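## Task

Take the cardboard box out of the drawer holding it and put it into the open drawer of the wide cabinet. Afterwards close all drawers completely. The cabinets must stay roughly where they are, and the robot must not topple or finish leaning. Anything that stays in place only because the robot is holding it does not count.

## Robot and tools

Robot: a simulated Hello Robot Stretch 3. It has a two-wheeled base (0.33 m long, 0.34 m wide), a lift on a mast, and a single telescoping arm that reaches out to the robot's RIGHT side. The arm cannot reach forward, so the gripper is moved forward or back by driving the base. The base cannot slide sideways. Turns pivot about the point between the wheels, 0.05 m behind the front edge. With the arm in and the wrist folded, the turning sweep has a radius of 0.28 m. An unfolded, level wrist sticks out beyond that.

Frames: the base frame has its origin on the floor between the drive wheels, x forward, y left, z up. hand_pose is reported in the base frame, at the point where the closed fingertips meet. The odometry frame is the base frame as it was when the scene began.

Tool execute_actions takes an argument actions, a list run in order. An empty list only returns the current state and images. Each action may hold:
- robot: a single command; a list of up to 8 commands run one after another (a queue); or {"stop": true}, which brakes everything and clears the queue.
- steps: an integer from 1 to 450 control steps, at 30 steps per second. An action with only steps just waits.
- until: ends the action early once its conditions hold.

A command may contain base, joints and contact_limits, and all of them start together.
- base holds exactly one key. translate_m is a straight-line offset in metres from where the base is when the command begins; forward is positive and |value| is at most 1. rotate_rad is a turn in place, in radians, counted from the current heading; left (counter-clockwise seen from above) is positive and |value| is at most 3.2.
- joints holds absolute targets, given by name. Joints you leave out keep their previous targets. The names and ranges are:
  - lift_m: 0 to 1.1, the arm height.
  - arm_m: 0 to 0.52, the extension.
  - wrist_yaw_rad: -1.345 to 4.42. 0 points along the arm, positive swings toward the front, 3.0 folds over the base.
  - wrist_pitch_rad: -1.57 to 0.451. Negative tips the fingers down.
  - wrist_roll_rad: -2.911 to 2.911.
  - gripper_m: -0.089 to 0.179. Higher is wider. The real fingertip gap is smaller, by 0.007 when nearly closed and 0.025 when wide open.
  - head_pan_rad: -3.953 to 1.73. -1.57 looks along the arm.
  - head_tilt_rad: -1.53 to 0.419. Negative looks down.
- contact_limits: {"arm_m": effort %, 1 to 100} makes that arm motion halt once the motor effort reaches the value. Lower values are gentler.
- Inside a queue, {"pause_s": s} waits up to 15 s.

A new command takes effect immediately and throws away the rest of any older queue. If any value is invalid, the whole call is rejected.

until usage:
- To wait for everything to finish, use {"robot": {"status": "ended"}} with a large steps value.
- Fields can be compared, for example {"robot": {"lift_m": [">", 0.3]}}. The operators are =, !=, <, <=, > and >=. A status field takes a word or ["!=","moving"].
- Using "any" in place of "robot" triggers when the first motion ends.

Tool zoom_image gives an enlarged view. It takes camera (head_camera, nav_camera or wrist_camera) and region [x0, y0, x1, y1] in pixels of that camera's latest image, with the origin at the top left, no larger than 504 by 504.

Tool finished_scene takes scene (1 or 2). It ends that scene permanently and starts the next one. Call it only after every motion has stopped.

Result lines:
- base_status and joint_status show one of: moving, done, off_target (resting away from the goal and possibly still pushing), contact_stop, time_out, stopped, not_commanded or torque_fault. The base bracket shows distance moved so far against the goal.
- joint_goals lists the current targets. measured_speeds gives encoder speeds.
- refusals, queue (idle, running, done, dropped or stopped) and queue_left describe queue progress. Lines starting refused:, dropped: or replaced: explain what happened, counting actions and commands from 0.
- robot.on_its_own appears when the robot has changed a goal by itself, when a joint is slack or switched off, or when the base tilts by 3 degrees or more.
- base_tilt gives forward and right lean in degrees. base_odometry comes from the wheels only.
- lidar_m gives 12 distances, one per 30-degree sector, starting straight ahead and going counter-clockwise, taken 0.17 m above the floor.
- wrist_depth_mm and head_depth_mm are 7x7 grids of median depth.
- motor_effort is in percent, with the peak in brackets.
- Each result also includes an image from each camera.

Gripping:
- To grasp, set gripper_m below the object's width.
- To let go, open to at least 0.02 above the value where the fingers made contact.
- Neither the reading nor done proves that something is held, so check with the cameras.

Speed: the base moves fast only when the arm is stowed (lift_m below 0.30, arm_m below 0.03, wrist_yaw_rad above 2.54). Otherwise it is limited to 0.10 m/s and 0.63 rad/s.

Cautions:
- Fold or unfold the wrist only with lift_m between 0.32 and 0.95, wrist_pitch_rad -0.4 and roll near 0.
- Keep pitch at -0.5 or lower whenever yaw is below -0.4.
- Pushing against something rigid with the gripper higher than about 0.45 m can tip the robot. Pushing again after a contact_stop is even riskier.
- Never drive while the gripper holds or hooks something that cannot move.
- If the base snags on furniture, reverse the last move in small steps. If it leans, free the gripper and drop lift_m to about 0.2.
- After a contact_stop the arm or lift goes slack until its next command.
- Wrist servos shut off for 10 s after sustained hard effort.
- Avoid dropping objects, slamming drawers and hard hits.
- Leave nothing held by the robot at the end.

Each tool is called after "Request:" as name(argument=value, ...), one argument or row to a line, values as JSON.

## Session

Request:
execute_actions(
  actions=[],
)

Scene clock: 0.00 s.
robot.base_odometry: x=+0.000 y=+0.000 heading=+0.000 (m, m, rad; robot's odometry frame)
robot.turned_by_wheels: +0.000 (rad since the last result)
robot.turned_by_imu: +0.000 (rad since the last result)
robot.base_tilt: forward=+0.2 right=-1.6 (deg)
robot.lidar_m: 1.31 1.23 1.44 1.98 1.98 2.31 1.42 1.42 2.34 2.35 2.22 2.00
robot.head_depth_mm: 1888 1870 1852 1864 1846 1828 1795 / 1819 1825 1819 1798 1788 1781 1764 / 1797 1784 1773 1774 1756 1730 1733 / 1743 1740 1738 1716 1713 1712 1695 / 1704 1709 1687 1694 1684 1678 1655 / 1685 1662 1662 1646 1649 1623 1302 / 1643 1632 1625 1613 1599 1100 818
robot.base_status: not_commanded
robot.joint_positions: lift_m=+0.500 arm_m=+0.000 wrist_yaw_rad=+2.894 wrist_pitch_rad=-0.517 wrist_roll_rad=-0.016 gripper_m=+0.037 head_pan_rad=-0.011 head_tilt_rad=-0.002
robot.joint_goals: lift_m=+0.500 arm_m=+0.000 wrist_yaw_rad=+2.894 wrist_pitch_rad=-0.517 wrist_roll_rad=-0.016 gripper_m=+0.037 head_pan_rad=-0.011 head_tilt_rad=-0.002
robot.joint_status: lift_m=not_commanded arm_m=not_commanded wrist_yaw_rad=not_commanded wrist_pitch_rad=not_commanded wrist_roll_rad=not_commanded gripper_m=not_commanded head_pan_rad=not_commanded head_tilt_rad=not_commanded
robot.measured_speeds: translate_m=+0.000 rotate_rad=+0.000 lift_m=+0.000 arm_m=+0.000 wrist_yaw_rad=+0.000 wrist_pitch_rad=+0.000 wrist_roll_rad=+0.000 head_pan_rad=+0.000 head_tilt_rad=+0.000
robot: refusals=0 queue=idle queue_left=0
robot.motor_effort: left_wheel=+0 right_wheel=+0 lift_m=+21 arm_m=+0 wrist_yaw_rad=+0 wrist_pitch_rad=+3 wrist_roll_rad=+0 gripper_m=+0 head_pan_rad=-1 head_tilt_rad=+2 (%)
robot.hand_pose: x=+0.0305 y=+0.0591 z=+0.4908 quat_wxyz=(+0.264, +0.695, +0.097, +0.662) (m; robot's base frame)
robot.wrist_depth_mm: - - - - - - 978 / - - - - - - - / - - - - - - - / 936 - 964 - - - - / 786 - 831 856 855 903 865 / 679 664 - 721 733 756 755 / 597 603 615 621 626 650 659
pictures: head_camera (sideways: a quarter turn clockwise sets it upright), nav_camera (sideways: a quarter turn counterclockwise sets it upright), wrist_camera
Images, in order (width x height): head_camera 896x504, nav_camera 672x504, wrist_camera 644x364.

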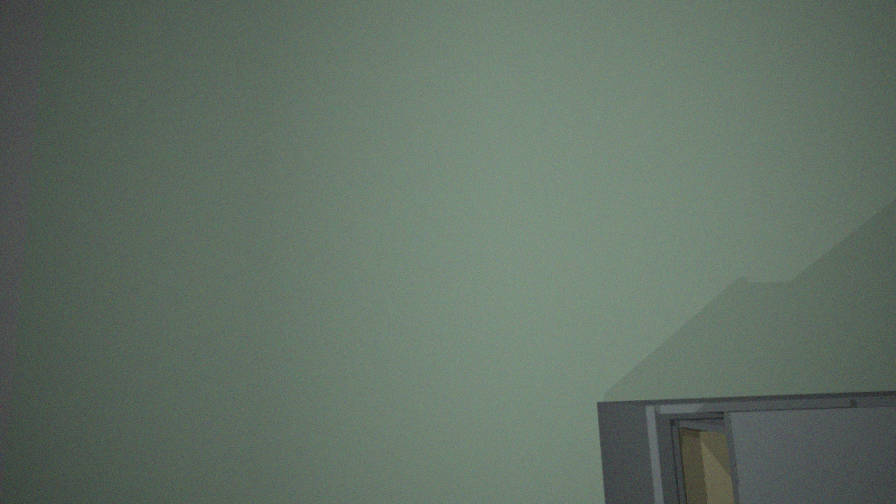

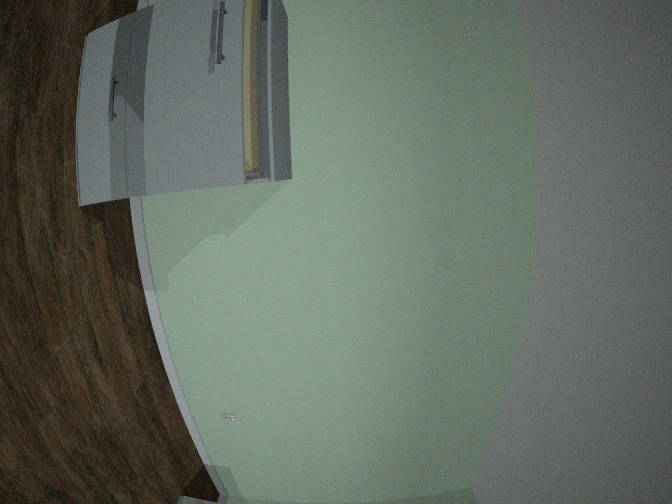

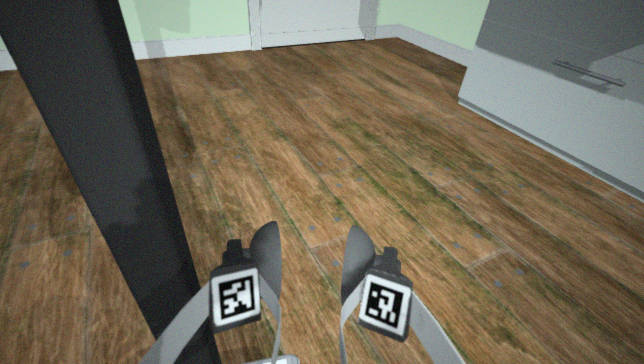

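Request:
execute_actions(
  actions=[
    {"robot":{"joints":{"head_pan_rad":0.6,"head_tilt_rad":-0.5}},"steps":120,"until":{"robot":{"status":"ended"}}},
  ],
)

Request:
execute_actions(
  actions=[
    {"robot":{"joints":{"head_pan_rad":-1.2,"head_tilt_rad":-0.4}},"steps":120,"until":{"robot":{"status":"ended"}}},
  ],
)

Request:
execute_actions(
  actions=[
    {"robot":{"joints":{"head_pan_rad":-2.8,"head_tilt_rad":-0.4}},"steps":120,"until":{"robot":{"status":"ended"}}},
  ],
)

Scene clock: 4.53 s.
robot.base_odometry: x=+0.000 y=+0.000 heading=+0.000 (m, m, rad; robot's odometry frame)
robot.turned_by_wheels: +0.000 (rad since the last result)
robot.turned_by_imu: -0.001 (rad since the last result)
robot.base_tilt: forward=+0.2 right=-1.5 (deg)
robot.lidar_m: 1.30 1.23 1.44 1.98 1.98 2.31 1.42 1.42 2.34 2.34 2.22 2.00
robot.head_depth_mm: 1422 1507 1122 918 1394 1506 1349 / 1474 1553 1166 960 1459 1563 1355 / 1520 1608 1206 1002 1513 1609 1367 / 1584 1682 1262 1048 1603 1660 1360 / 1634 1730 1055 1098 1678 1653 1370 / 1704 1824 1091 1156 1966 1667 1394 / 1750 1935 1142 1219 2160 1696 1397
robot.base_status: not_commanded
robot.joint_positions: lift_m=+0.500 arm_m=+0.000 wrist_yaw_rad=+2.894 wrist_pitch_rad=-0.517 wrist_roll_rad=-0.016 gripper_m=+0.037 head_pan_rad=+0.593 head_tilt_rad=-0.493
robot.joint_goals: lift_m=+0.500 arm_m=+0.000 wrist_yaw_rad=+2.894 wrist_pitch_rad=-0.517 wrist_roll_rad=-0.016 gripper_m=+0.037 head_pan_rad=+0.600 head_tilt_rad=-0.500
robot.joint_status: lift_m=not_commanded arm_m=not_commanded wrist_yaw_rad=not_commanded wrist_pitch_rad=not_commanded wrist_roll_rad=not_commanded gripper_m=not_commanded head_pan_rad=done head_tilt_rad=done
robot.measured_speeds: translate_m=+0.000 rotate_rad=+0.000 lift_m=+0.000 arm_m=+0.000 wrist_yaw_rad=+0.000 wrist_pitch_rad=+0.000 wrist_roll_rad=+0.000 head_pan_rad=+0.000 head_tilt_rad=+0.000
robot: refusals=0 queue=done queue_left=0
robot.motor_effort: left_wheel=+1(1) right_wheel=+0(0) lift_m=+22(22) arm_m=-1(0) wrist_yaw_rad=+1(0) wrist_pitch_rad=+3(4) wrist_roll_rad=+0(0) gripper_m=+1(1) head_pan_rad=+4(33) head_tilt_rad=-1(19) (%)
robot.hand_pose: x=+0.0305 y=+0.0591 z=+0.4908 quat_wxyz=(+0.264, +0.695, +0.097, +0.662) (m; robot's base frame)
robot.wrist_depth_mm: - - - - - - - / - - - - - - - / - - - - - - - / 912 - 981 - - - - / 792 - 861 845 849 898 919 / 678 680 - 727 734 740 757 / 605 605 620 627 621 648 664
pictures: head_camera (sideways: a quarter turn clockwise sets it upright), nav_camera (sideways: a quarter turn counterclockwise sets it upright), wrist_camera
camera_calibration (this result's frames):
head_camera: T_world_to_cam=[[-0.404353, -0.222326, -0.887169, 1.17504], [-0.584425, 0.808948, 0.0636454, -0.0799599], [0.703523, 0.54422, -0.457034, 0.545687], [0, 0, 0, 1]] pos_world=[0.0444961, 0.0289512, 1.29694]
nav_camera: T_world_to_cam=[[0.442981, 0.238101, 0.864335, -1.08422], [0.537086, -0.842421, -0.0431976, 0.10002], [0.717849, 0.483358, -0.501057, 0.60312], [0, 0, 0, 1]] pos_world=[-0.00637805, 0.050891, 1.24365]
wrist_camera: T_world_to_cam=[[0.968174, -0.242009, 0.0637945, -0.0565955], [-0.0953668, -0.592399, -0.79998, 0.471025], [0.231394, 0.768437, -0.596625, 0.410056], [0, 0, 0, 1]] pos_world=[0.00482975, -0.0497639, 0.625072]
Images, in order (width x height): head_camera 896x504, nav_camera 672x504, wrist_camera 644x364.

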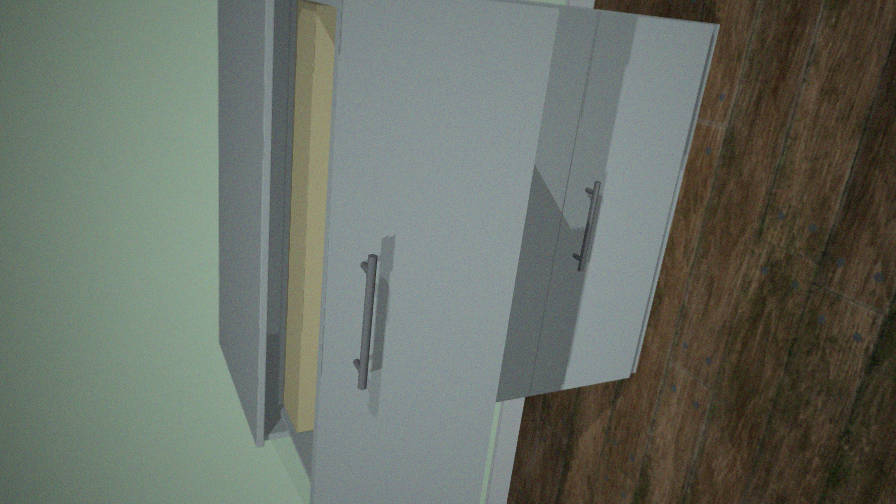

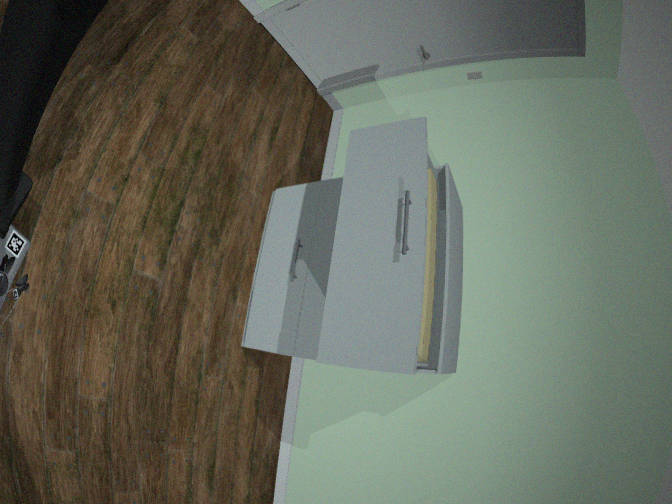

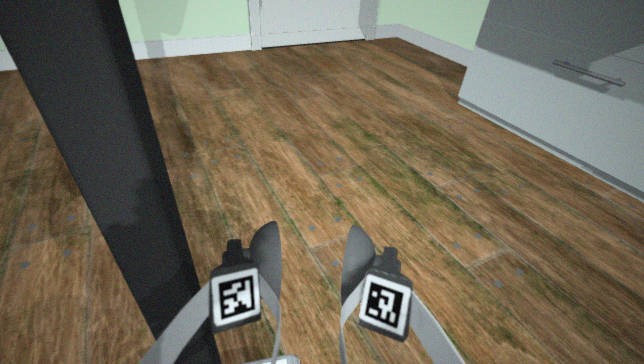

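Scene clock: 5.97 s.
robot.base_odometry: x=+0.000 y=+0.000 heading=+0.000 (m, m, rad; robot's odometry frame)
robot.turned_by_wheels: +0.000 (rad since the last result)
robot.turned_by_imu: +0.000 (rad since the last result)
robot.base_tilt: forward=+0.1 right=-1.6 (deg)
robot.lidar_m: 1.30 1.23 1.44 1.98 1.98 2.31 1.42 1.42 2.34 2.34 2.22 2.00
robot.head_depth_mm: 2316 2491 2541 2774 2303 1747 1426 / 2350 2491 2660 2830 2299 1779 1440 / 2383 2534 2705 2874 2345 1800 1449 / 2429 2581 2773 2964 2363 1800 1456 / 2461 2604 2780 2904 2410 1822 1470 / 2458 2674 2754 2353 2419 1841 1492 / 2542 2706 2869 2318 2437 1859 1493
robot.base_status: not_commanded
robot.joint_positions: lift_m=+0.500 arm_m=+0.000 wrist_yaw_rad=+2.894 wrist_pitch_rad=-0.517 wrist_roll_rad=-0.016 gripper_m=+0.037 head_pan_rad=-1.193 head_tilt_rad=-0.409
robot.joint_goals: lift_m=+0.500 arm_m=+0.000 wrist_yaw_rad=+2.894 wrist_pitch_rad=-0.517 wrist_roll_rad=-0.016 gripper_m=+0.037 head_pan_rad=-1.200 head_tilt_rad=-0.400
robot.joint_status: lift_m=not_commanded arm_m=not_commanded wrist_yaw_rad=not_commanded wrist_pitch_rad=not_commanded wrist_roll_rad=not_commanded gripper_m=not_commanded head_pan_rad=done head_tilt_rad=done
robot.measured_speeds: translate_m=+0.000 rotate_rad=+0.000 lift_m=+0.000 arm_m=+0.000 wrist_yaw_rad=+0.000 wrist_pitch_rad=+0.000 wrist_roll_rad=+0.000 head_pan_rad=+0.000 head_tilt_rad=+0.000
robot: refusals=0 queue=done queue_left=0
robot.motor_effort: left_wheel=+0(0) right_wheel=+0(0) lift_m=+22(22) arm_m=+0(0) wrist_yaw_rad=+0(0) wrist_pitch_rad=+4(3) wrist_roll_rad=+0(0) gripper_m=+0(1) head_pan_rad=-3(37) head_tilt_rad=+4(9) (%)
robot.hand_pose: x=+0.0305 y=+0.0591 z=+0.4908 quat_wxyz=(+0.264, +0.695, +0.097, +0.662) (m; robot's base frame)
robot.wrist_depth_mm: - - - - - - - / - - - - - - - / - - - - - - - / 950 - 962 - - - - / 788 - 847 848 860 872 919 / 688 676 - 708 737 726 764 / 605 605 614 635 622 654 657
pictures: head_camera (sideways: a quarter turn clockwise sets it upright), nav_camera (sideways: a quarter turn counterclockwise sets it upright), wrist_camera
camera_calibration (this result's frames):
head_camera: T_world_to_cam=[[-0.102775, 0.371227, -0.922837, 1.21973], [0.912961, 0.403516, 0.0606459, -0.0851957], [0.394893, -0.836281, -0.380387, 0.44783], [0, 0, 0, 1]] pos_world=[0.0262937, -0.0439079, 1.30113]
nav_camera: T_world_to_cam=[[0.110616, -0.413987, 0.903537, -1.13333], [-0.936139, -0.348718, -0.0451702, 0.111579], [0.333779, -0.840839, -0.426123, 0.507957], [0, 0, 0, 1]] pos_world=[0.0602722, -0.00316295, 1.2455]
wrist_camera: T_world_to_cam=[[0.968174, -0.242009, 0.0637946, -0.0565956], [-0.0953669, -0.592399, -0.79998, 0.471025], [0.231395, 0.768437, -0.596625, 0.410056], [0, 0, 0, 1]] pos_world=[0.00482977, -0.0497639, 0.625072]
Images, in order (width x height): head_camera 896x504, nav_camera 672x504, wrist_camera 644x364.

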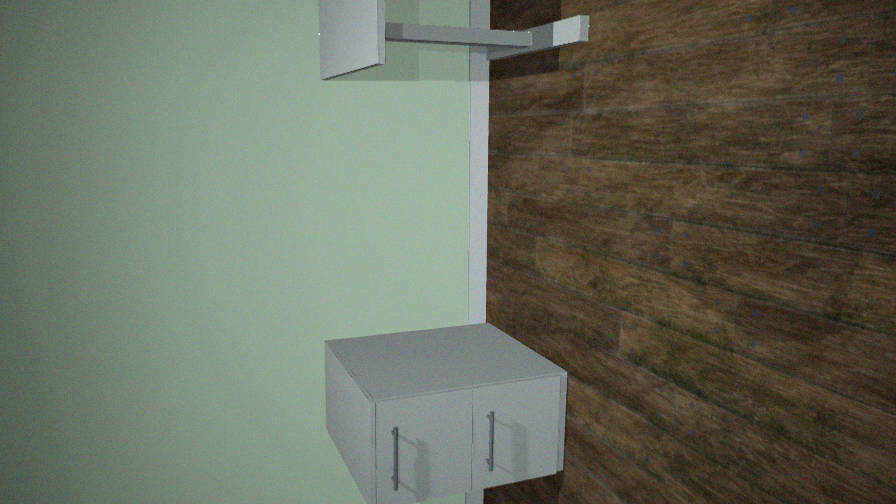

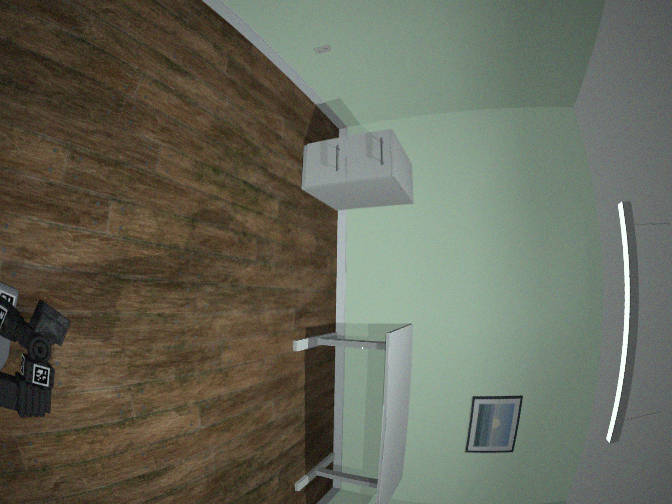

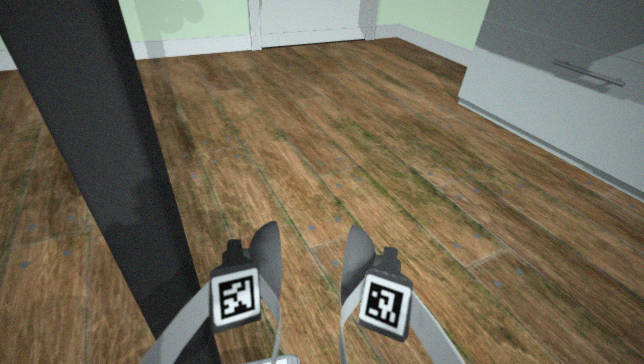

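Scene clock: 7.30 s.
robot.base_odometry: x=+0.000 y=+0.000 heading=+0.000 (m, m, rad; robot's odometry frame)
robot.turned_by_wheels: +0.000 (rad since the last result)
robot.turned_by_imu: +0.000 (rad since the last result)
robot.base_tilt: forward=+0.2 right=-1.5 (deg)
robot.lidar_m: 1.31 1.23 1.44 1.98 1.98 2.31 1.42 1.42 2.35 2.35 2.23 2.00
robot.head_depth_mm: 1705 1782 1908 1766 1210 1679 1428 / 1719 1832 1949 1678 1237 1680 1434 / 1733 1856 1966 1818 1246 1715 1455 / 1764 1868 2006 2154 2259 1814 1466 / 1780 1893 2014 2177 2314 1815 1477 / 1790 1924 2058 2193 2321 1846 1487 / 1811 1944 2086 2247 2364 1840 1487
robot.base_status: not_commanded
robot.joint_positions: lift_m=+0.500 arm_m=+0.000 wrist_yaw_rad=+2.894 wrist_pitch_rad=-0.517 wrist_roll_rad=-0.016 gripper_m=+0.037 head_pan_rad=-2.793 head_tilt_rad=-0.409
robot.joint_goals: lift_m=+0.500 arm_m=+0.000 wrist_yaw_rad=+2.894 wrist_pitch_rad=-0.517 wrist_roll_rad=-0.016 gripper_m=+0.037 head_pan_rad=-2.800 head_tilt_rad=-0.400
robot.joint_status: lift_m=not_commanded arm_m=not_commanded wrist_yaw_rad=not_commanded wrist_pitch_rad=not_commanded wrist_roll_rad=not_commanded gripper_m=not_commanded head_pan_rad=done head_tilt_rad=done
robot.measured_speeds: translate_m=+0.000 rotate_rad=+0.000 lift_m=+0.000 arm_m=+0.000 wrist_yaw_rad=+0.000 wrist_pitch_rad=+0.000 wrist_roll_rad=+0.000 head_pan_rad=+0.000 head_tilt_rad=+0.000
robot: refusals=0 queue=done queue_left=0
robot.motor_effort: left_wheel=+1(0) right_wheel=+0(0) lift_m=+22(22) arm_m=+0(0) wrist_yaw_rad=-1(1) wrist_pitch_rad=+3(4) wrist_roll_rad=+0(0) gripper_m=+1(1) head_pan_rad=-3(34) head_tilt_rad=+3(5) (%)
robot.hand_pose: x=+0.0305 y=+0.0591 z=+0.4908 quat_wxyz=(+0.264, +0.695, +0.097, +0.662) (m; robot's base frame)
robot.wrist_depth_mm: - - - - - - - / - - - - - - - / - - - - - - - / 946 - 999 - - - - / 805 - 823 838 861 872 881 / 677 684 - 722 733 745 784 / 591 606 610 622 627 649 663
pictures: head_camera (sideways: a quarter turn clockwise sets it upright), nav_camera (sideways: a quarter turn counterclockwise sets it upright), wrist_camera
camera_calibration (this result's frames):
head_camera: T_world_to_cam=[[0.374045, 0.0918765, -0.922848, 1.21684], [0.376673, -0.924359, 0.0606447, -0.0819229], [-0.847471, -0.370296, -0.380359, 0.455373], [0, 0, 0, 1]] pos_world=[-0.0383791, -0.0189023, 1.30113]
nav_camera: T_world_to_cam=[[-0.417016, -0.0984644, 0.90355, -1.13013], [-0.32122, 0.945927, -0.0451708, 0.107829], [-0.850244, -0.309076, -0.426096, 0.515145], [0, 0, 0, 1]] pos_world=[0.00135417, -0.0540573, 1.2455]
wrist_camera: T_world_to_cam=[[0.968174, -0.24201, 0.0637945, -0.0565955], [-0.095367, -0.592399, -0.79998, 0.471025], [0.231395, 0.768437, -0.596625, 0.410056], [0, 0, 0, 1]] pos_world=[0.00482978, -0.0497639, 0.625072]
Images, in order (width x height): head_camera 896x504, nav_camera 672x504, wrist_camera 644x364.

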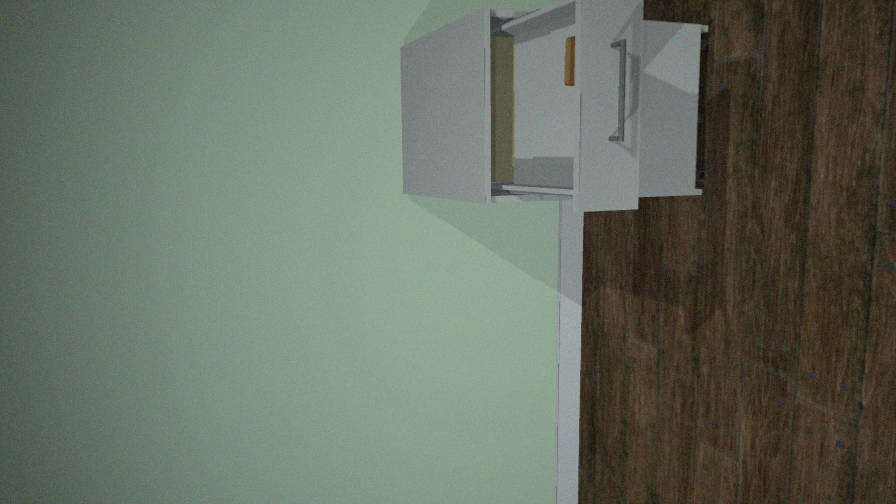

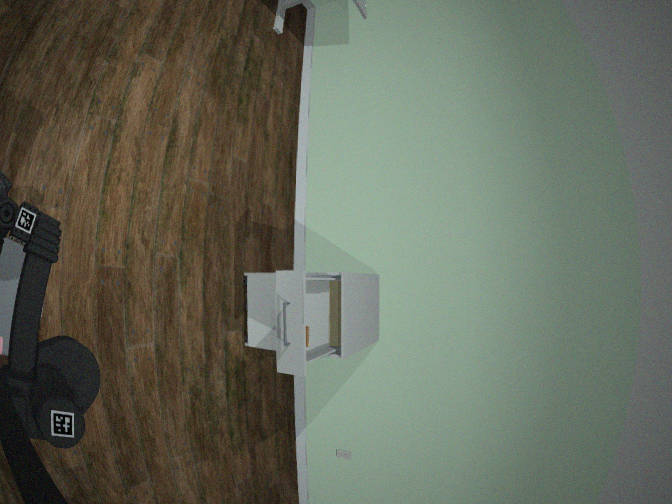

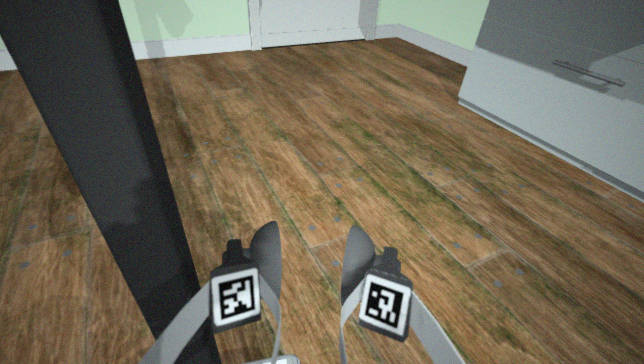

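Request:
execute_actions(
  actions=[
    {"robot":{"base":{"translate_m":-0.77},"joints":{"lift_m":0.87,"wrist_pitch_rad":-0.4,"wrist_roll_rad":0.0,"head_pan_rad":-1.57,"head_tilt_rad":-0.9}},"steps":15},
    {"robot":{"joints":{"wrist_yaw_rad":0.0}},"steps":200,"until":{"robot":{"wrist_yaw_rad":["<",0.3]}}},
    {"robot":{"joints":{"wrist_pitch_rad":-1.5,"gripper_m":0.12}},"steps":400,"until":{"robot":{"status":"ended"}}},
    {"robot":{"base":{"rotate_rad":-1.309}},"steps":300,"until":{"robot":{"status":"ended"}}},
  ],
)

Scene clock: 45.70 s.
robot.base_odometry: x=-0.770 y=+0.000 heading=-1.309 (m, m, rad; robot's odometry frame)
robot.turned_by_wheels: -1.309 (rad since the last result)
robot.turned_by_imu: -1.331 (rad since the last result)
robot.base_tilt: forward=+0.1 right=-1.6 (deg)
robot.lidar_m: 2.55 2.76 2.56 1.97 2.06 1.85 1.79 1.80 1.32 0.68 0.70 1.82
robot.head_depth_mm: 1153 1326 1556 1622 - - 1078 / 1153 1326 1561 1637 1493 - - / 1154 1244 976 964 873 - - / 1162 1208 987 972 816 760 1137 / 1154 1228 997 977 864 758 1146 / 1155 1255 1008 967 866 1231 1159 / 1158 1324 1558 1712 1464 1255 1161
robot.base_status: done (rotate_rad -1.3089 of -1.3090)
robot.joint_positions: lift_m=+0.870 arm_m=+0.000 wrist_yaw_rad=+0.003 wrist_pitch_rad=-1.493 wrist_roll_rad=-0.003 gripper_m=+0.120 head_pan_rad=-1.577 head_tilt_rad=-0.889
robot.joint_goals: lift_m=+0.870 arm_m=+0.000 wrist_yaw_rad=+0.000 wrist_pitch_rad=-1.500 wrist_roll_rad=+0.000 gripper_m=+0.120 head_pan_rad=-1.570 head_tilt_rad=-0.900
robot.joint_status: lift_m=done arm_m=not_commanded wrist_yaw_rad=done wrist_pitch_rad=done wrist_roll_rad=done gripper_m=done head_pan_rad=done head_tilt_rad=done
robot.measured_speeds: translate_m=+0.000 rotate_rad=+0.000 lift_m=+0.000 arm_m=+0.000 wrist_yaw_rad=+0.000 wrist_pitch_rad=+0.000 wrist_roll_rad=+0.000 head_pan_rad=+0.000 head_tilt_rad=+0.000
robot: refusals=0 queue=done queue_left=0
robot.motor_effort: left_wheel=+3(7) right_wheel=-2(6) lift_m=+29(29) arm_m=+0(0) wrist_yaw_rad=-3(4) wrist_pitch_rad=-2(6) wrist_roll_rad=+2(4) gripper_m=+1(95) head_pan_rad=+3(34) head_tilt_rad=-3(22) (%)
robot.hand_pose: x=-0.0216 y=-0.1410 z=+0.7509 quat_wxyz=(+0.521, +0.482, -0.517, -0.479) (m; robot's base frame)
robot.wrist_depth_mm: 848 356 341 353 920 894 896 / 872 887 890 899 912 917 923 / 889 882 875 893 906 940 918 / 865 901 904 913 886 926 938 / 890 924 932 - 928 899 916 / 918 - 937 - 946 924 972 / 949 937 908 946 957 924 972
pictures: head_camera (sideways: a quarter turn clockwise sets it upright), nav_camera (sideways: a quarter turn counterclockwise sets it upright), wrist_camera
camera_calibration (this result's frames):
head_camera: T_world_to_cam=[[0.0461994, 0.765549, -0.641717, 0.852339], [0.99745, -0.000371433, 0.0713668, -0.0996265], [0.0543964, -0.643378, -0.763614, 0.948462], [0, 0, 0, 1]] pos_world=[0.00840203, -0.0423245, 1.27833]
nav_camera: T_world_to_cam=[[-0.0548724, -0.7944, 0.604911, -0.743061], [-0.998486, 0.0459947, -0.0301715, 0.0924093], [-0.00385441, -0.60565, -0.795722, 0.990805], [0, 0, 0, 1]] pos_world=[0.0553148, 0.00554297, 1.24068]
wrist_camera: T_world_to_cam=[[-0.998445, -0.0451465, 0.0326924, -0.0625889], [-0.0435971, 0.99796, 0.0466477, 0.145234], [-0.0347316, 0.0451498, -0.998376, 0.925034], [0, 0, 0, 1]] pos_world=[-0.0240319, -0.189528, 0.918803]
Images, in order (width x height): head_camera 896x504, nav_camera 672x504, wrist_camera 644x364.

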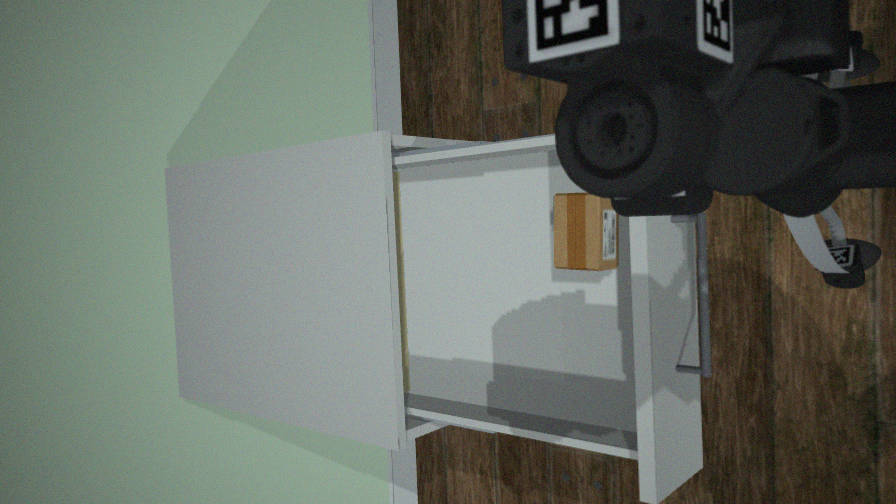

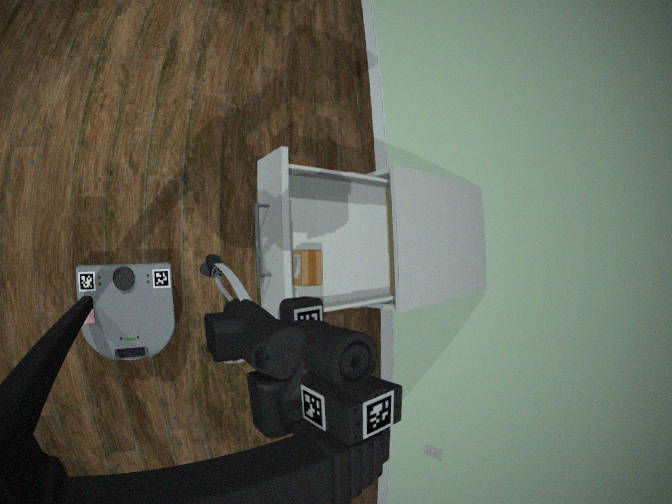

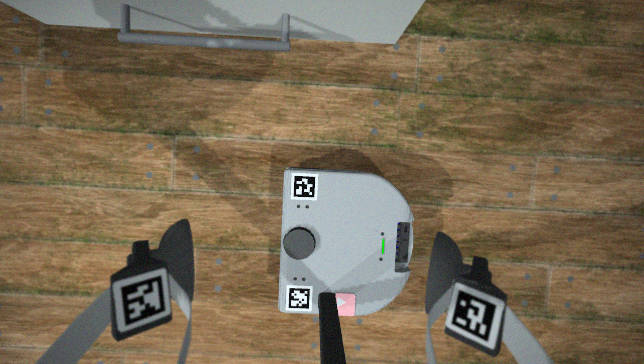

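Request:
execute_actions(
  actions=[
    {"robot":{"base":{"translate_m":0.058},"joints":{"arm_m":0.30,"lift_m":0.83,"wrist_pitch_rad":-1.57,"gripper_m":0.14}},"steps":300,"until":{"robot":{"status":"ended"}}},
  ],
)

Scene clock: 58.43 s.
robot.base_odometry: x=-0.755 y=-0.056 heading=-1.309 (m, m, rad; robot's odometry frame)
robot.turned_by_wheels: +0.000 (rad since the last result)
robot.turned_by_imu: -0.001 (rad since the last result)
robot.base_tilt: forward=+0.2 right=-1.6 (deg)
robot.lidar_m: 2.50 2.71 2.56 1.97 2.05 1.91 1.84 1.79 1.32 0.68 0.70 1.82
robot.head_depth_mm: 1149 1266 - 1595 1396 1231 1116 / 1156 1270 - 980 815 1204 1125 / 1147 1245 - 943 807 760 1131 / 1156 1212 988 969 853 760 1142 / 1152 1223 999 980 866 1217 1147 / 1153 1303 1453 1602 906 1227 1154 / 1160 1334 1561 1708 1477 1298 1161
robot.base_status: done (translate_m +0.0580 of +0.0580)
robot.joint_positions: lift_m=+0.830 arm_m=+0.300 wrist_yaw_rad=+0.001 wrist_pitch_rad=-1.558 wrist_roll_rad=-0.002 gripper_m=+0.140 head_pan_rad=-1.577 head_tilt_rad=-0.889
robot.joint_goals: lift_m=+0.830 arm_m=+0.300 wrist_yaw_rad=+0.000 wrist_pitch_rad=-1.570 wrist_roll_rad=+0.000 gripper_m=+0.140 head_pan_rad=-1.570 head_tilt_rad=-0.900
robot.joint_status: lift_m=done arm_m=done wrist_yaw_rad=done wrist_pitch_rad=done wrist_roll_rad=done gripper_m=done head_pan_rad=done head_tilt_rad=done
robot.measured_speeds: translate_m=+0.000 rotate_rad=+0.000 lift_m=+0.000 arm_m=+0.000 wrist_yaw_rad=+0.000 wrist_pitch_rad=+0.000 wrist_roll_rad=+0.000 head_pan_rad=+0.000 head_tilt_rad=+0.000
robot: refusals=0 queue=done queue_left=0
robot.motor_effort: left_wheel=+3(7) right_wheel=-2(3) lift_m=+14(29) arm_m=+2(3) wrist_yaw_rad=-1(3) wrist_pitch_rad=-2(3) wrist_roll_rad=+2(2) gripper_m=+0(82) head_pan_rad=+2(3) head_tilt_rad=-3(3) (%)
robot.hand_pose: x=-0.0217 y=-0.4238 z=+0.7126 quat_wxyz=(+0.504, +0.498, -0.502, -0.496) (m; robot's base frame)
robot.wrist_depth_mm: 305 322 326 324 329 812 815 / 311 328 329 336 335 836 872 / 315 335 335 337 340 872 870 / 315 347 343 297 350 861 919 / 336 346 351 355 361 899 898 / 289 - 283 292 299 940 946 / 916 957 909 255 260 970 977
pictures: head_camera (sideways: a quarter turn clockwise sets it upright), nav_camera (sideways: a quarter turn counterclockwise sets it upright), wrist_camera
camera_calibration (this result's frames):
head_camera: T_world_to_cam=[[0.0461884, 0.76567, -0.641573, 0.852151], [0.99745, -0.000369557, 0.0713679, -0.0996279], [0.0544072, -0.643233, -0.763735, 0.94862], [0, 0, 0, 1]] pos_world=[0.00840271, -0.04232, 1.27832]
nav_camera: T_world_to_cam=[[-0.0548608, -0.794515, 0.604761, -0.742866], [-0.998487, 0.045985, -0.030164, 0.0923995], [-0.00384418, -0.6055, -0.795836, 0.990953], [0, 0, 0, 1]] pos_world=[0.0553148, 0.00555527, 1.24068]
wrist_camera: T_world_to_cam=[[-0.998581, -0.0440689, 0.0299133, -0.0716866], [-0.040489, 0.992968, 0.11124, 0.381197], [-0.0346052, 0.109871, -0.993343, 0.923394], [0, 0, 0, 1]] pos_world=[-0.0241964, -0.483129, 0.876987]
Images, in order (width x height): head_camera 896x504, nav_camera 672x504, wrist_camera 644x364.

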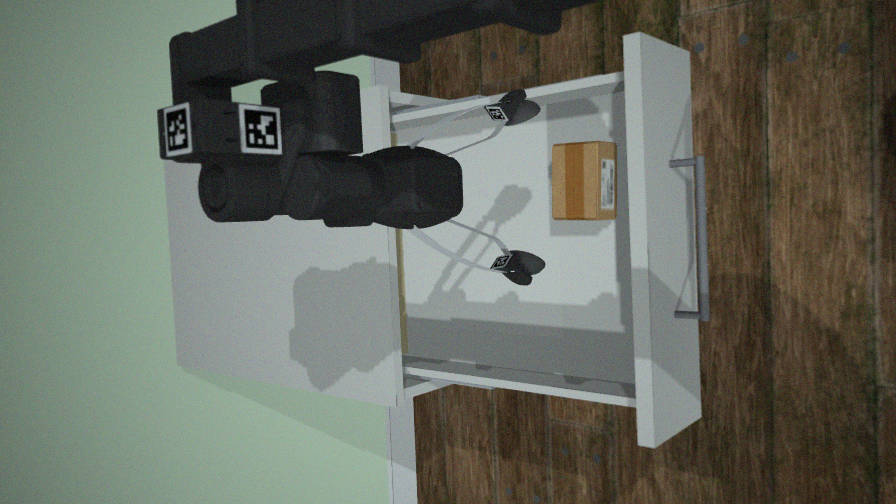

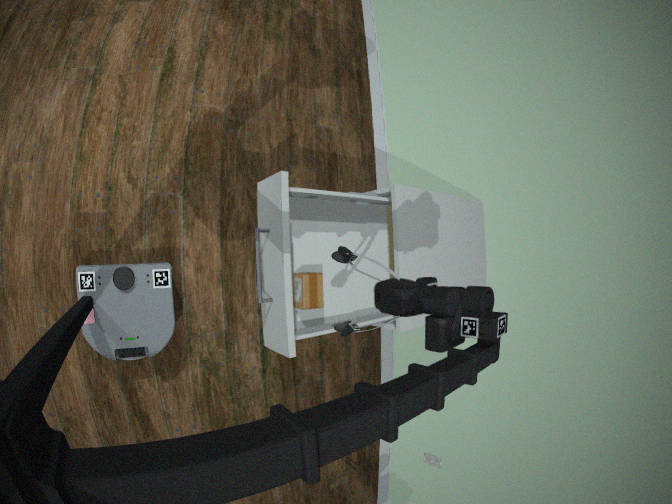

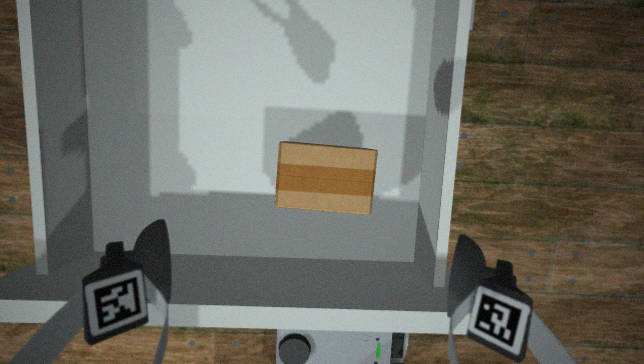

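Request:
execute_actions(
  actions=[
    {"robot":{"base":{"translate_m":-0.012},"joints":{"arm_m":0.325,"lift_m":0.72}},"steps":300,"until":{"robot":{"status":"ended"}}},
  ],
)

Scene clock: 79.83 s.
robot.base_odometry: x=-0.758 y=-0.044 heading=-1.309 (m, m, rad; robot's odometry frame)
robot.turned_by_wheels: +0.000 (rad since the last result)
robot.turned_by_imu: -0.001 (rad since the last result)
robot.base_tilt: forward=+0.1 right=-1.5 (deg)
robot.lidar_m: 2.50 2.73 2.55 1.97 2.06 1.90 1.84 1.79 1.32 0.68 0.70 1.82
robot.head_depth_mm: 1155 1327 1549 - - 1212 1110 / 1153 1298 1450 935 827 1199 1120 / 1158 1196 1031 - 807 762 1124 / 1153 1213 989 971 844 758 1145 / 1153 1230 1001 984 864 760 1147 / 1156 1300 1061 1010 871 1230 1153 / 1161 1325 1568 1710 1477 1289 1160
robot.base_status: done (translate_m -0.0120 of -0.0120)
robot.joint_positions: lift_m=+0.720 arm_m=+0.325 wrist_yaw_rad=+0.001 wrist_pitch_rad=-1.559 wrist_roll_rad=-0.002 gripper_m=+0.140 head_pan_rad=-1.577 head_tilt_rad=-0.889
robot.joint_goals: lift_m=+0.720 arm_m=+0.325 wrist_yaw_rad=+0.000 wrist_pitch_rad=-1.570 wrist_roll_rad=+0.000 gripper_m=+0.140 head_pan_rad=-1.570 head_tilt_rad=-0.900
robot.joint_status: lift_m=done arm_m=done wrist_yaw_rad=done wrist_pitch_rad=done wrist_roll_rad=done gripper_m=done head_pan_rad=done head_tilt_rad=done
robot.measured_speeds: translate_m=+0.000 rotate_rad=+0.000 lift_m=+0.000 arm_m=+0.000 wrist_yaw_rad=+0.000 wrist_pitch_rad=+0.000 wrist_roll_rad=+0.000 head_pan_rad=+0.000 head_tilt_rad=+0.000
robot: refusals=0 queue=done queue_left=0
robot.motor_effort: left_wheel=+3(5) right_wheel=-2(7) lift_m=+14(13) arm_m=+2(2) wrist_yaw_rad=+0(1) wrist_pitch_rad=-2(2) wrist_roll_rad=+2(2) gripper_m=+0(0) head_pan_rad=+3(3) head_tilt_rad=-3(3) (%)
robot.hand_pose: x=-0.0217 y=-0.4487 z=+0.6026 quat_wxyz=(+0.504, +0.498, -0.502, -0.496) (m; robot's base frame)
robot.wrist_depth_mm: 219 220 221 222 224 193 747 / 224 224 228 225 228 192 728 / 231 228 230 232 233 203 761 / 233 234 233 236 237 202 769 / 237 239 237 190 242 217 795 / 242 - 244 195 248 807 819 / - 237 248 251 252 210 839
pictures: head_camera (sideways: a quarter turn clockwise sets it upright), nav_camera (sideways: a quarter turn counterclockwise sets it upright), wrist_camera
camera_calibration (this result's frames):
head_camera: T_world_to_cam=[[0.0461755, 0.765671, -0.641573, 0.852151], [0.99745, -0.0003528, 0.0713679, -0.0996279], [0.054418, -0.643232, -0.763735, 0.94862], [0, 0, 0, 1]] pos_world=[0.00840342, -0.04232, 1.27832]
nav_camera: T_world_to_cam=[[-0.0548475, -0.794516, 0.604761, -0.742866], [-0.998487, 0.0459682, -0.030164, 0.0923995], [-0.003834, -0.6055, -0.795836, 0.990953], [0, 0, 0, 1]] pos_world=[0.0553147, 0.0055561, 1.24068]
wrist_camera: T_world_to_cam=[[-0.998581, -0.0440872, 0.0298862, -0.0694836], [-0.0404881, 0.992898, 0.111871, 0.417685], [-0.034606, 0.110502, -0.993273, 0.817117], [0, 0, 0, 1]] pos_world=[-0.0241965, -0.508075, 0.766971]
Images, in order (width x height): head_camera 896x504, nav_camera 672x504, wrist_camera 644x364.

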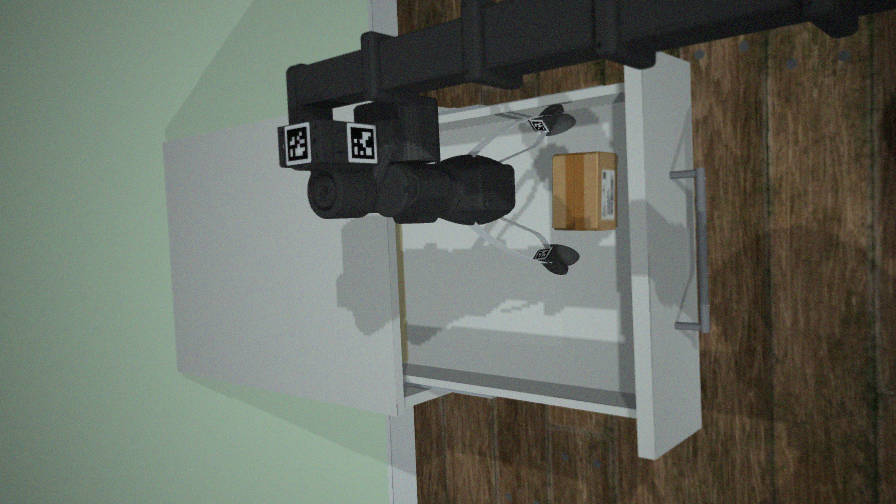

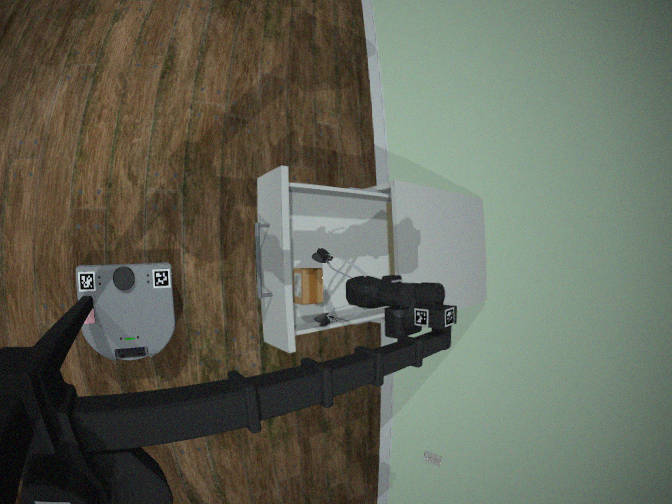

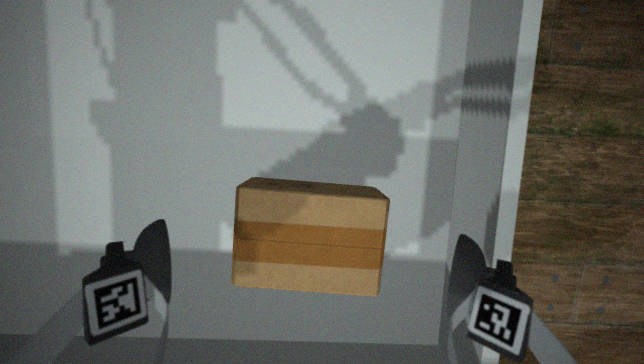

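Request:
execute_actions(
  actions=[
    {"robot":[{"joints":{"gripper_m":0.122}},{"joints":{"lift_m":0.672}}],"steps":300,"until":{"robot":{"status":"ended"}}},
  ],
)

Scene clock: 85.47 s.
robot.base_odometry: x=-0.758 y=-0.044 heading=-1.309 (m, m, rad; robot's odometry frame)
robot.turned_by_wheels: +0.000 (rad since the last result)
robot.turned_by_imu: -0.001 (rad since the last result)
robot.base_tilt: forward=+0.2 right=-1.6 (deg)
robot.lidar_m: 2.50 2.72 2.56 1.97 2.05 1.89 1.83 1.79 1.32 0.68 0.70 1.81
robot.head_depth_mm: 1160 1327 1560 1629 - - 1132 / 1148 1297 1452 - 823 1196 1130 / 1154 1198 1004 - 804 763 1131 / 1156 1216 985 967 843 758 1141 / 1167 1225 995 981 863 762 1148 / 1160 1303 1064 1007 869 1233 1161 / 1158 1331 1563 1713 1477 1284 1161
robot.base_status: done (translate_m -0.0120 of -0.0120)
robot.joint_positions: lift_m=+0.672 arm_m=+0.325 wrist_yaw_rad=+0.001 wrist_pitch_rad=-1.559 wrist_roll_rad=-0.002 gripper_m=+0.122 head_pan_rad=-1.577 head_tilt_rad=-0.889
robot.joint_goals: lift_m=+0.672 arm_m=+0.325 wrist_yaw_rad=+0.000 wrist_pitch_rad=-1.570 wrist_roll_rad=+0.000 gripper_m=+0.122 head_pan_rad=-1.570 head_tilt_rad=-0.900
robot.joint_status: lift_m=done arm_m=done wrist_yaw_rad=done wrist_pitch_rad=done wrist_roll_rad=done gripper_m=done head_pan_rad=done head_tilt_rad=done
robot.measured_speeds: translate_m=+0.000 rotate_rad=+0.000 lift_m=+0.000 arm_m=+0.000 wrist_yaw_rad=+0.000 wrist_pitch_rad=+0.000 wrist_roll_rad=+0.000 head_pan_rad=+0.000 head_tilt_rad=+0.000
robot: refusals=0 queue=done queue_left=0
robot.motor_effort: left_wheel=+2(3) right_wheel=-2(2) lift_m=+14(16) arm_m=+2(2) wrist_yaw_rad=-1(1) wrist_pitch_rad=-2(2) wrist_roll_rad=+2(1) gripper_m=+0(74) head_pan_rad=+2(3) head_tilt_rad=-3(3) (%)
robot.hand_pose: x=-0.0217 y=-0.4487 z=+0.5546 quat_wxyz=(+0.504, +0.498, -0.502, -0.496) (m; robot's base frame)
robot.wrist_depth_mm: 174 174 176 175 179 177 132 / 178 179 178 179 182 178 132 / 181 183 184 185 185 176 137 / 184 186 186 187 188 174 137 / 189 189 140 141 150 172 757 / 192 - 143 144 145 150 744 / 197 199 198 147 201 168 771
pictures: head_camera (sideways: a quarter turn clockwise sets it upright), nav_camera (sideways: a quarter turn counterclockwise sets it upright), wrist_camera
camera_calibration (this result's frames):
head_camera: T_world_to_cam=[[0.0461755, 0.765671, -0.641573, 0.852151], [0.99745, -0.000352787, 0.0713679, -0.0996279], [0.054418, -0.643232, -0.763735, 0.948619], [0, 0, 0, 1]] pos_world=[0.00840342, -0.04232, 1.27832]
nav_camera: T_world_to_cam=[[-0.0548475, -0.794516, 0.604761, -0.742866], [-0.998487, 0.0459682, -0.030164, 0.0923995], [-0.003834, -0.6055, -0.795836, 0.990953], [0, 0, 0, 1]] pos_world=[0.0553147, 0.00555609, 1.24068]
wrist_camera: T_world_to_cam=[[-0.998581, -0.0440871, 0.0298862, -0.0680492], [-0.0404881, 0.992898, 0.111871, 0.423056], [-0.034606, 0.110502, -0.993273, 0.769442], [0, 0, 0, 1]] pos_world=[-0.0241965, -0.508076, 0.718972]
Images, in order (width x height): head_camera 896x504, nav_camera 672x504, wrist_camera 644x364.

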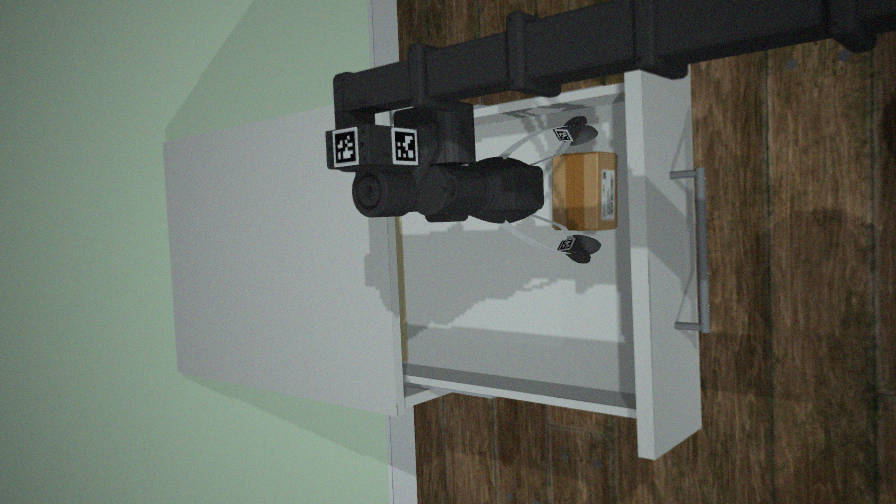

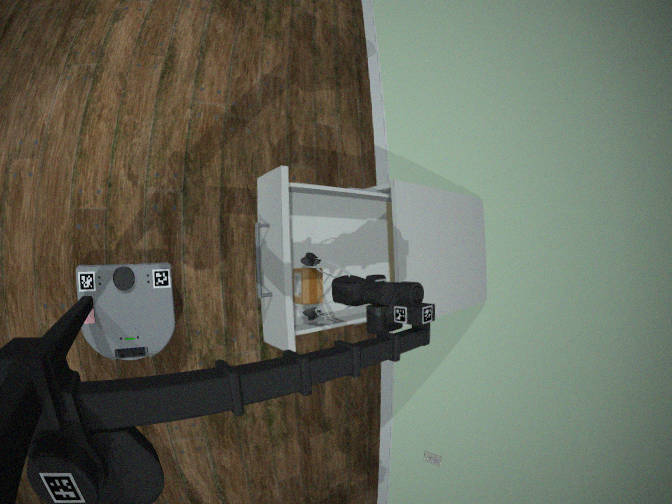

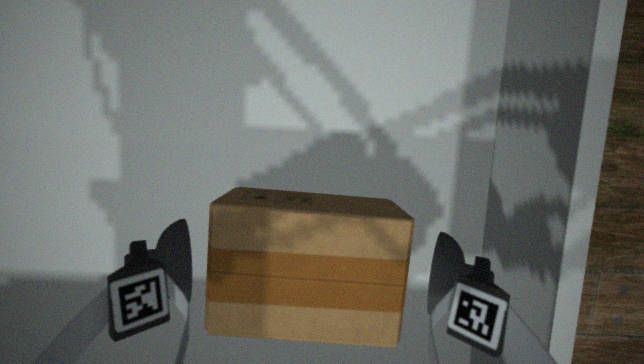

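Request:
execute_actions(
  actions=[
    {"robot":[{"joints":{"lift_m":0.665}},{"joints":{"gripper_m":0.04}},{"joints":{"lift_m":0.84}}],"steps":300,"until":{"robot":{"status":"ended"}}},
  ],
)

Scene clock: 96.77 s.
robot.base_odometry: x=-0.758 y=-0.044 heading=-1.309 (m, m, rad; robot's odometry frame)
robot.turned_by_wheels: +0.000 (rad since the last result)
robot.turned_by_imu: -0.001 (rad since the last result)
robot.base_tilt: forward=+0.1 right=-1.6 (deg)
robot.lidar_m: 2.50 2.72 2.56 1.97 2.05 1.90 1.84 1.79 1.32 0.68 0.70 1.82
robot.head_depth_mm: 1153 1272 - 1613 1410 1235 1116 / 1156 - 945 1017 831 1190 1123 / 1151 - - 670 835 764 1133 / 1153 1214 990 980 858 760 1138 / 1159 1225 999 981 863 760 1144 / 1156 1307 1064 1010 870 1230 1152 / 1155 1339 1578 1726 1491 1279 1157
robot.base_status: done (translate_m -0.0120 of -0.0120)
robot.joint_positions: lift_m=+0.840 arm_m=+0.325 wrist_yaw_rad=+0.001 wrist_pitch_rad=-1.559 wrist_roll_rad=-0.002 gripper_m=+0.048 head_pan_rad=-1.577 head_tilt_rad=-0.889
robot.joint_goals: lift_m=+0.840 arm_m=+0.325 wrist_yaw_rad=+0.000 wrist_pitch_rad=-1.570 wrist_roll_rad=+0.000 gripper_m=+0.047 head_pan_rad=-1.570 head_tilt_rad=-0.900
robot.joint_status: lift_m=done arm_m=done wrist_yaw_rad=done wrist_pitch_rad=done wrist_roll_rad=done gripper_m=done head_pan_rad=done head_tilt_rad=done
robot.measured_speeds: translate_m=+0.000 rotate_rad=+0.000 lift_m=+0.000 arm_m=+0.000 wrist_yaw_rad=+0.000 wrist_pitch_rad=+0.000 wrist_roll_rad=+0.000 head_pan_rad=+0.000 head_tilt_rad=+0.000
robot: refusals=0 queue=done queue_left=0
robot.on_its_own: gripper_m is held at +0.047, not at your +0.040, by its stall guard, which is not easing now
robot.motor_effort: left_wheel=+2(3) right_wheel=-2(2) lift_m=+29(31) arm_m=+2(2) wrist_yaw_rad=-1(0) wrist_pitch_rad=-2(2) wrist_roll_rad=+2(2) gripper_m=-22(96) head_pan_rad=+3(3) head_tilt_rad=-3(3) (%)
robot.hand_pose: x=-0.0217 y=-0.4487 z=+0.7217 quat_wxyz=(+0.504, +0.498, -0.502, -0.496) (m; robot's base frame)
robot.wrist_depth_mm: 308 332 335 337 332 845 830 / 307 340 340 343 341 868 874 / 327 348 345 351 351 865 887 / 333 350 352 357 360 920 909 / 335 358 128 128 139 900 911 / 306 351 130 131 132 908 917 / 271 949 133 134 136 977 974
pictures: head_camera (sideways: a quarter turn clockwise sets it upright), nav_camera (sideways: a quarter turn counterclockwise sets it upright), wrist_camera
camera_calibration (this result's frames):
head_camera: T_world_to_cam=[[0.0461754, 0.765671, -0.641572, 0.852151], [0.99745, -0.00035269, 0.0713679, -0.0996279], [0.0544181, -0.643232, -0.763735, 0.94862], [0, 0, 0, 1]] pos_world=[0.00840342, -0.04232, 1.27832]
nav_camera: T_world_to_cam=[[-0.0548474, -0.794516, 0.604761, -0.742866], [-0.998487, 0.0459681, -0.030164, 0.0923995], [-0.00383393, -0.6055, -0.795836, 0.990953], [0, 0, 0, 1]] pos_world=[0.0553147, 0.00555612, 1.24068]
wrist_camera: T_world_to_cam=[[-0.998581, -0.0440885, 0.0298842, -0.0730417], [-0.040488, 0.992892, 0.111918, 0.404318], [-0.0346061, 0.110549, -0.993268, 0.935427], [0, 0, 0, 1]] pos_world=[-0.0241965, -0.508075, 0.886062]
Images, in order (width x height): head_camera 896x504, nav_camera 672x504, wrist_camera 644x364.

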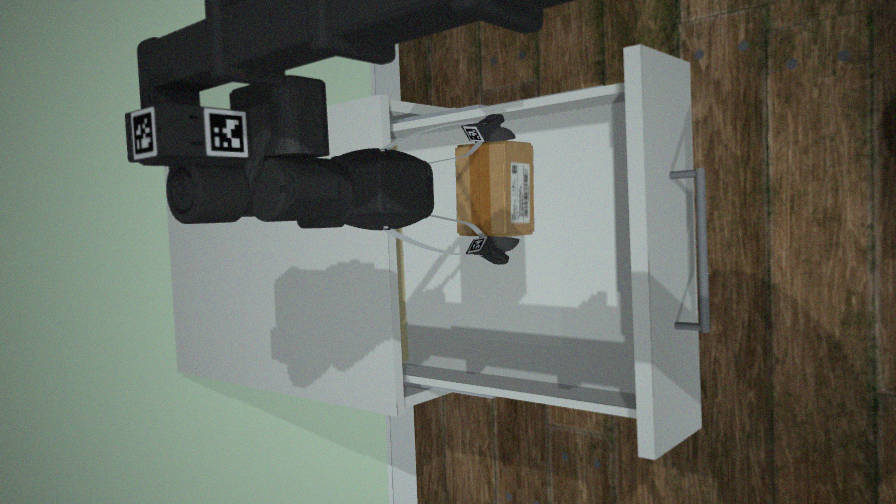

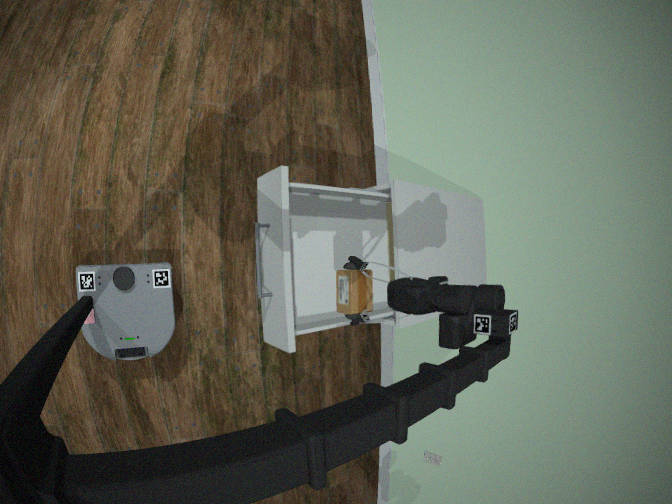

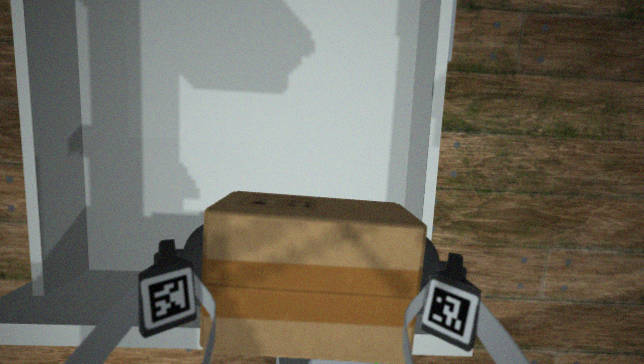

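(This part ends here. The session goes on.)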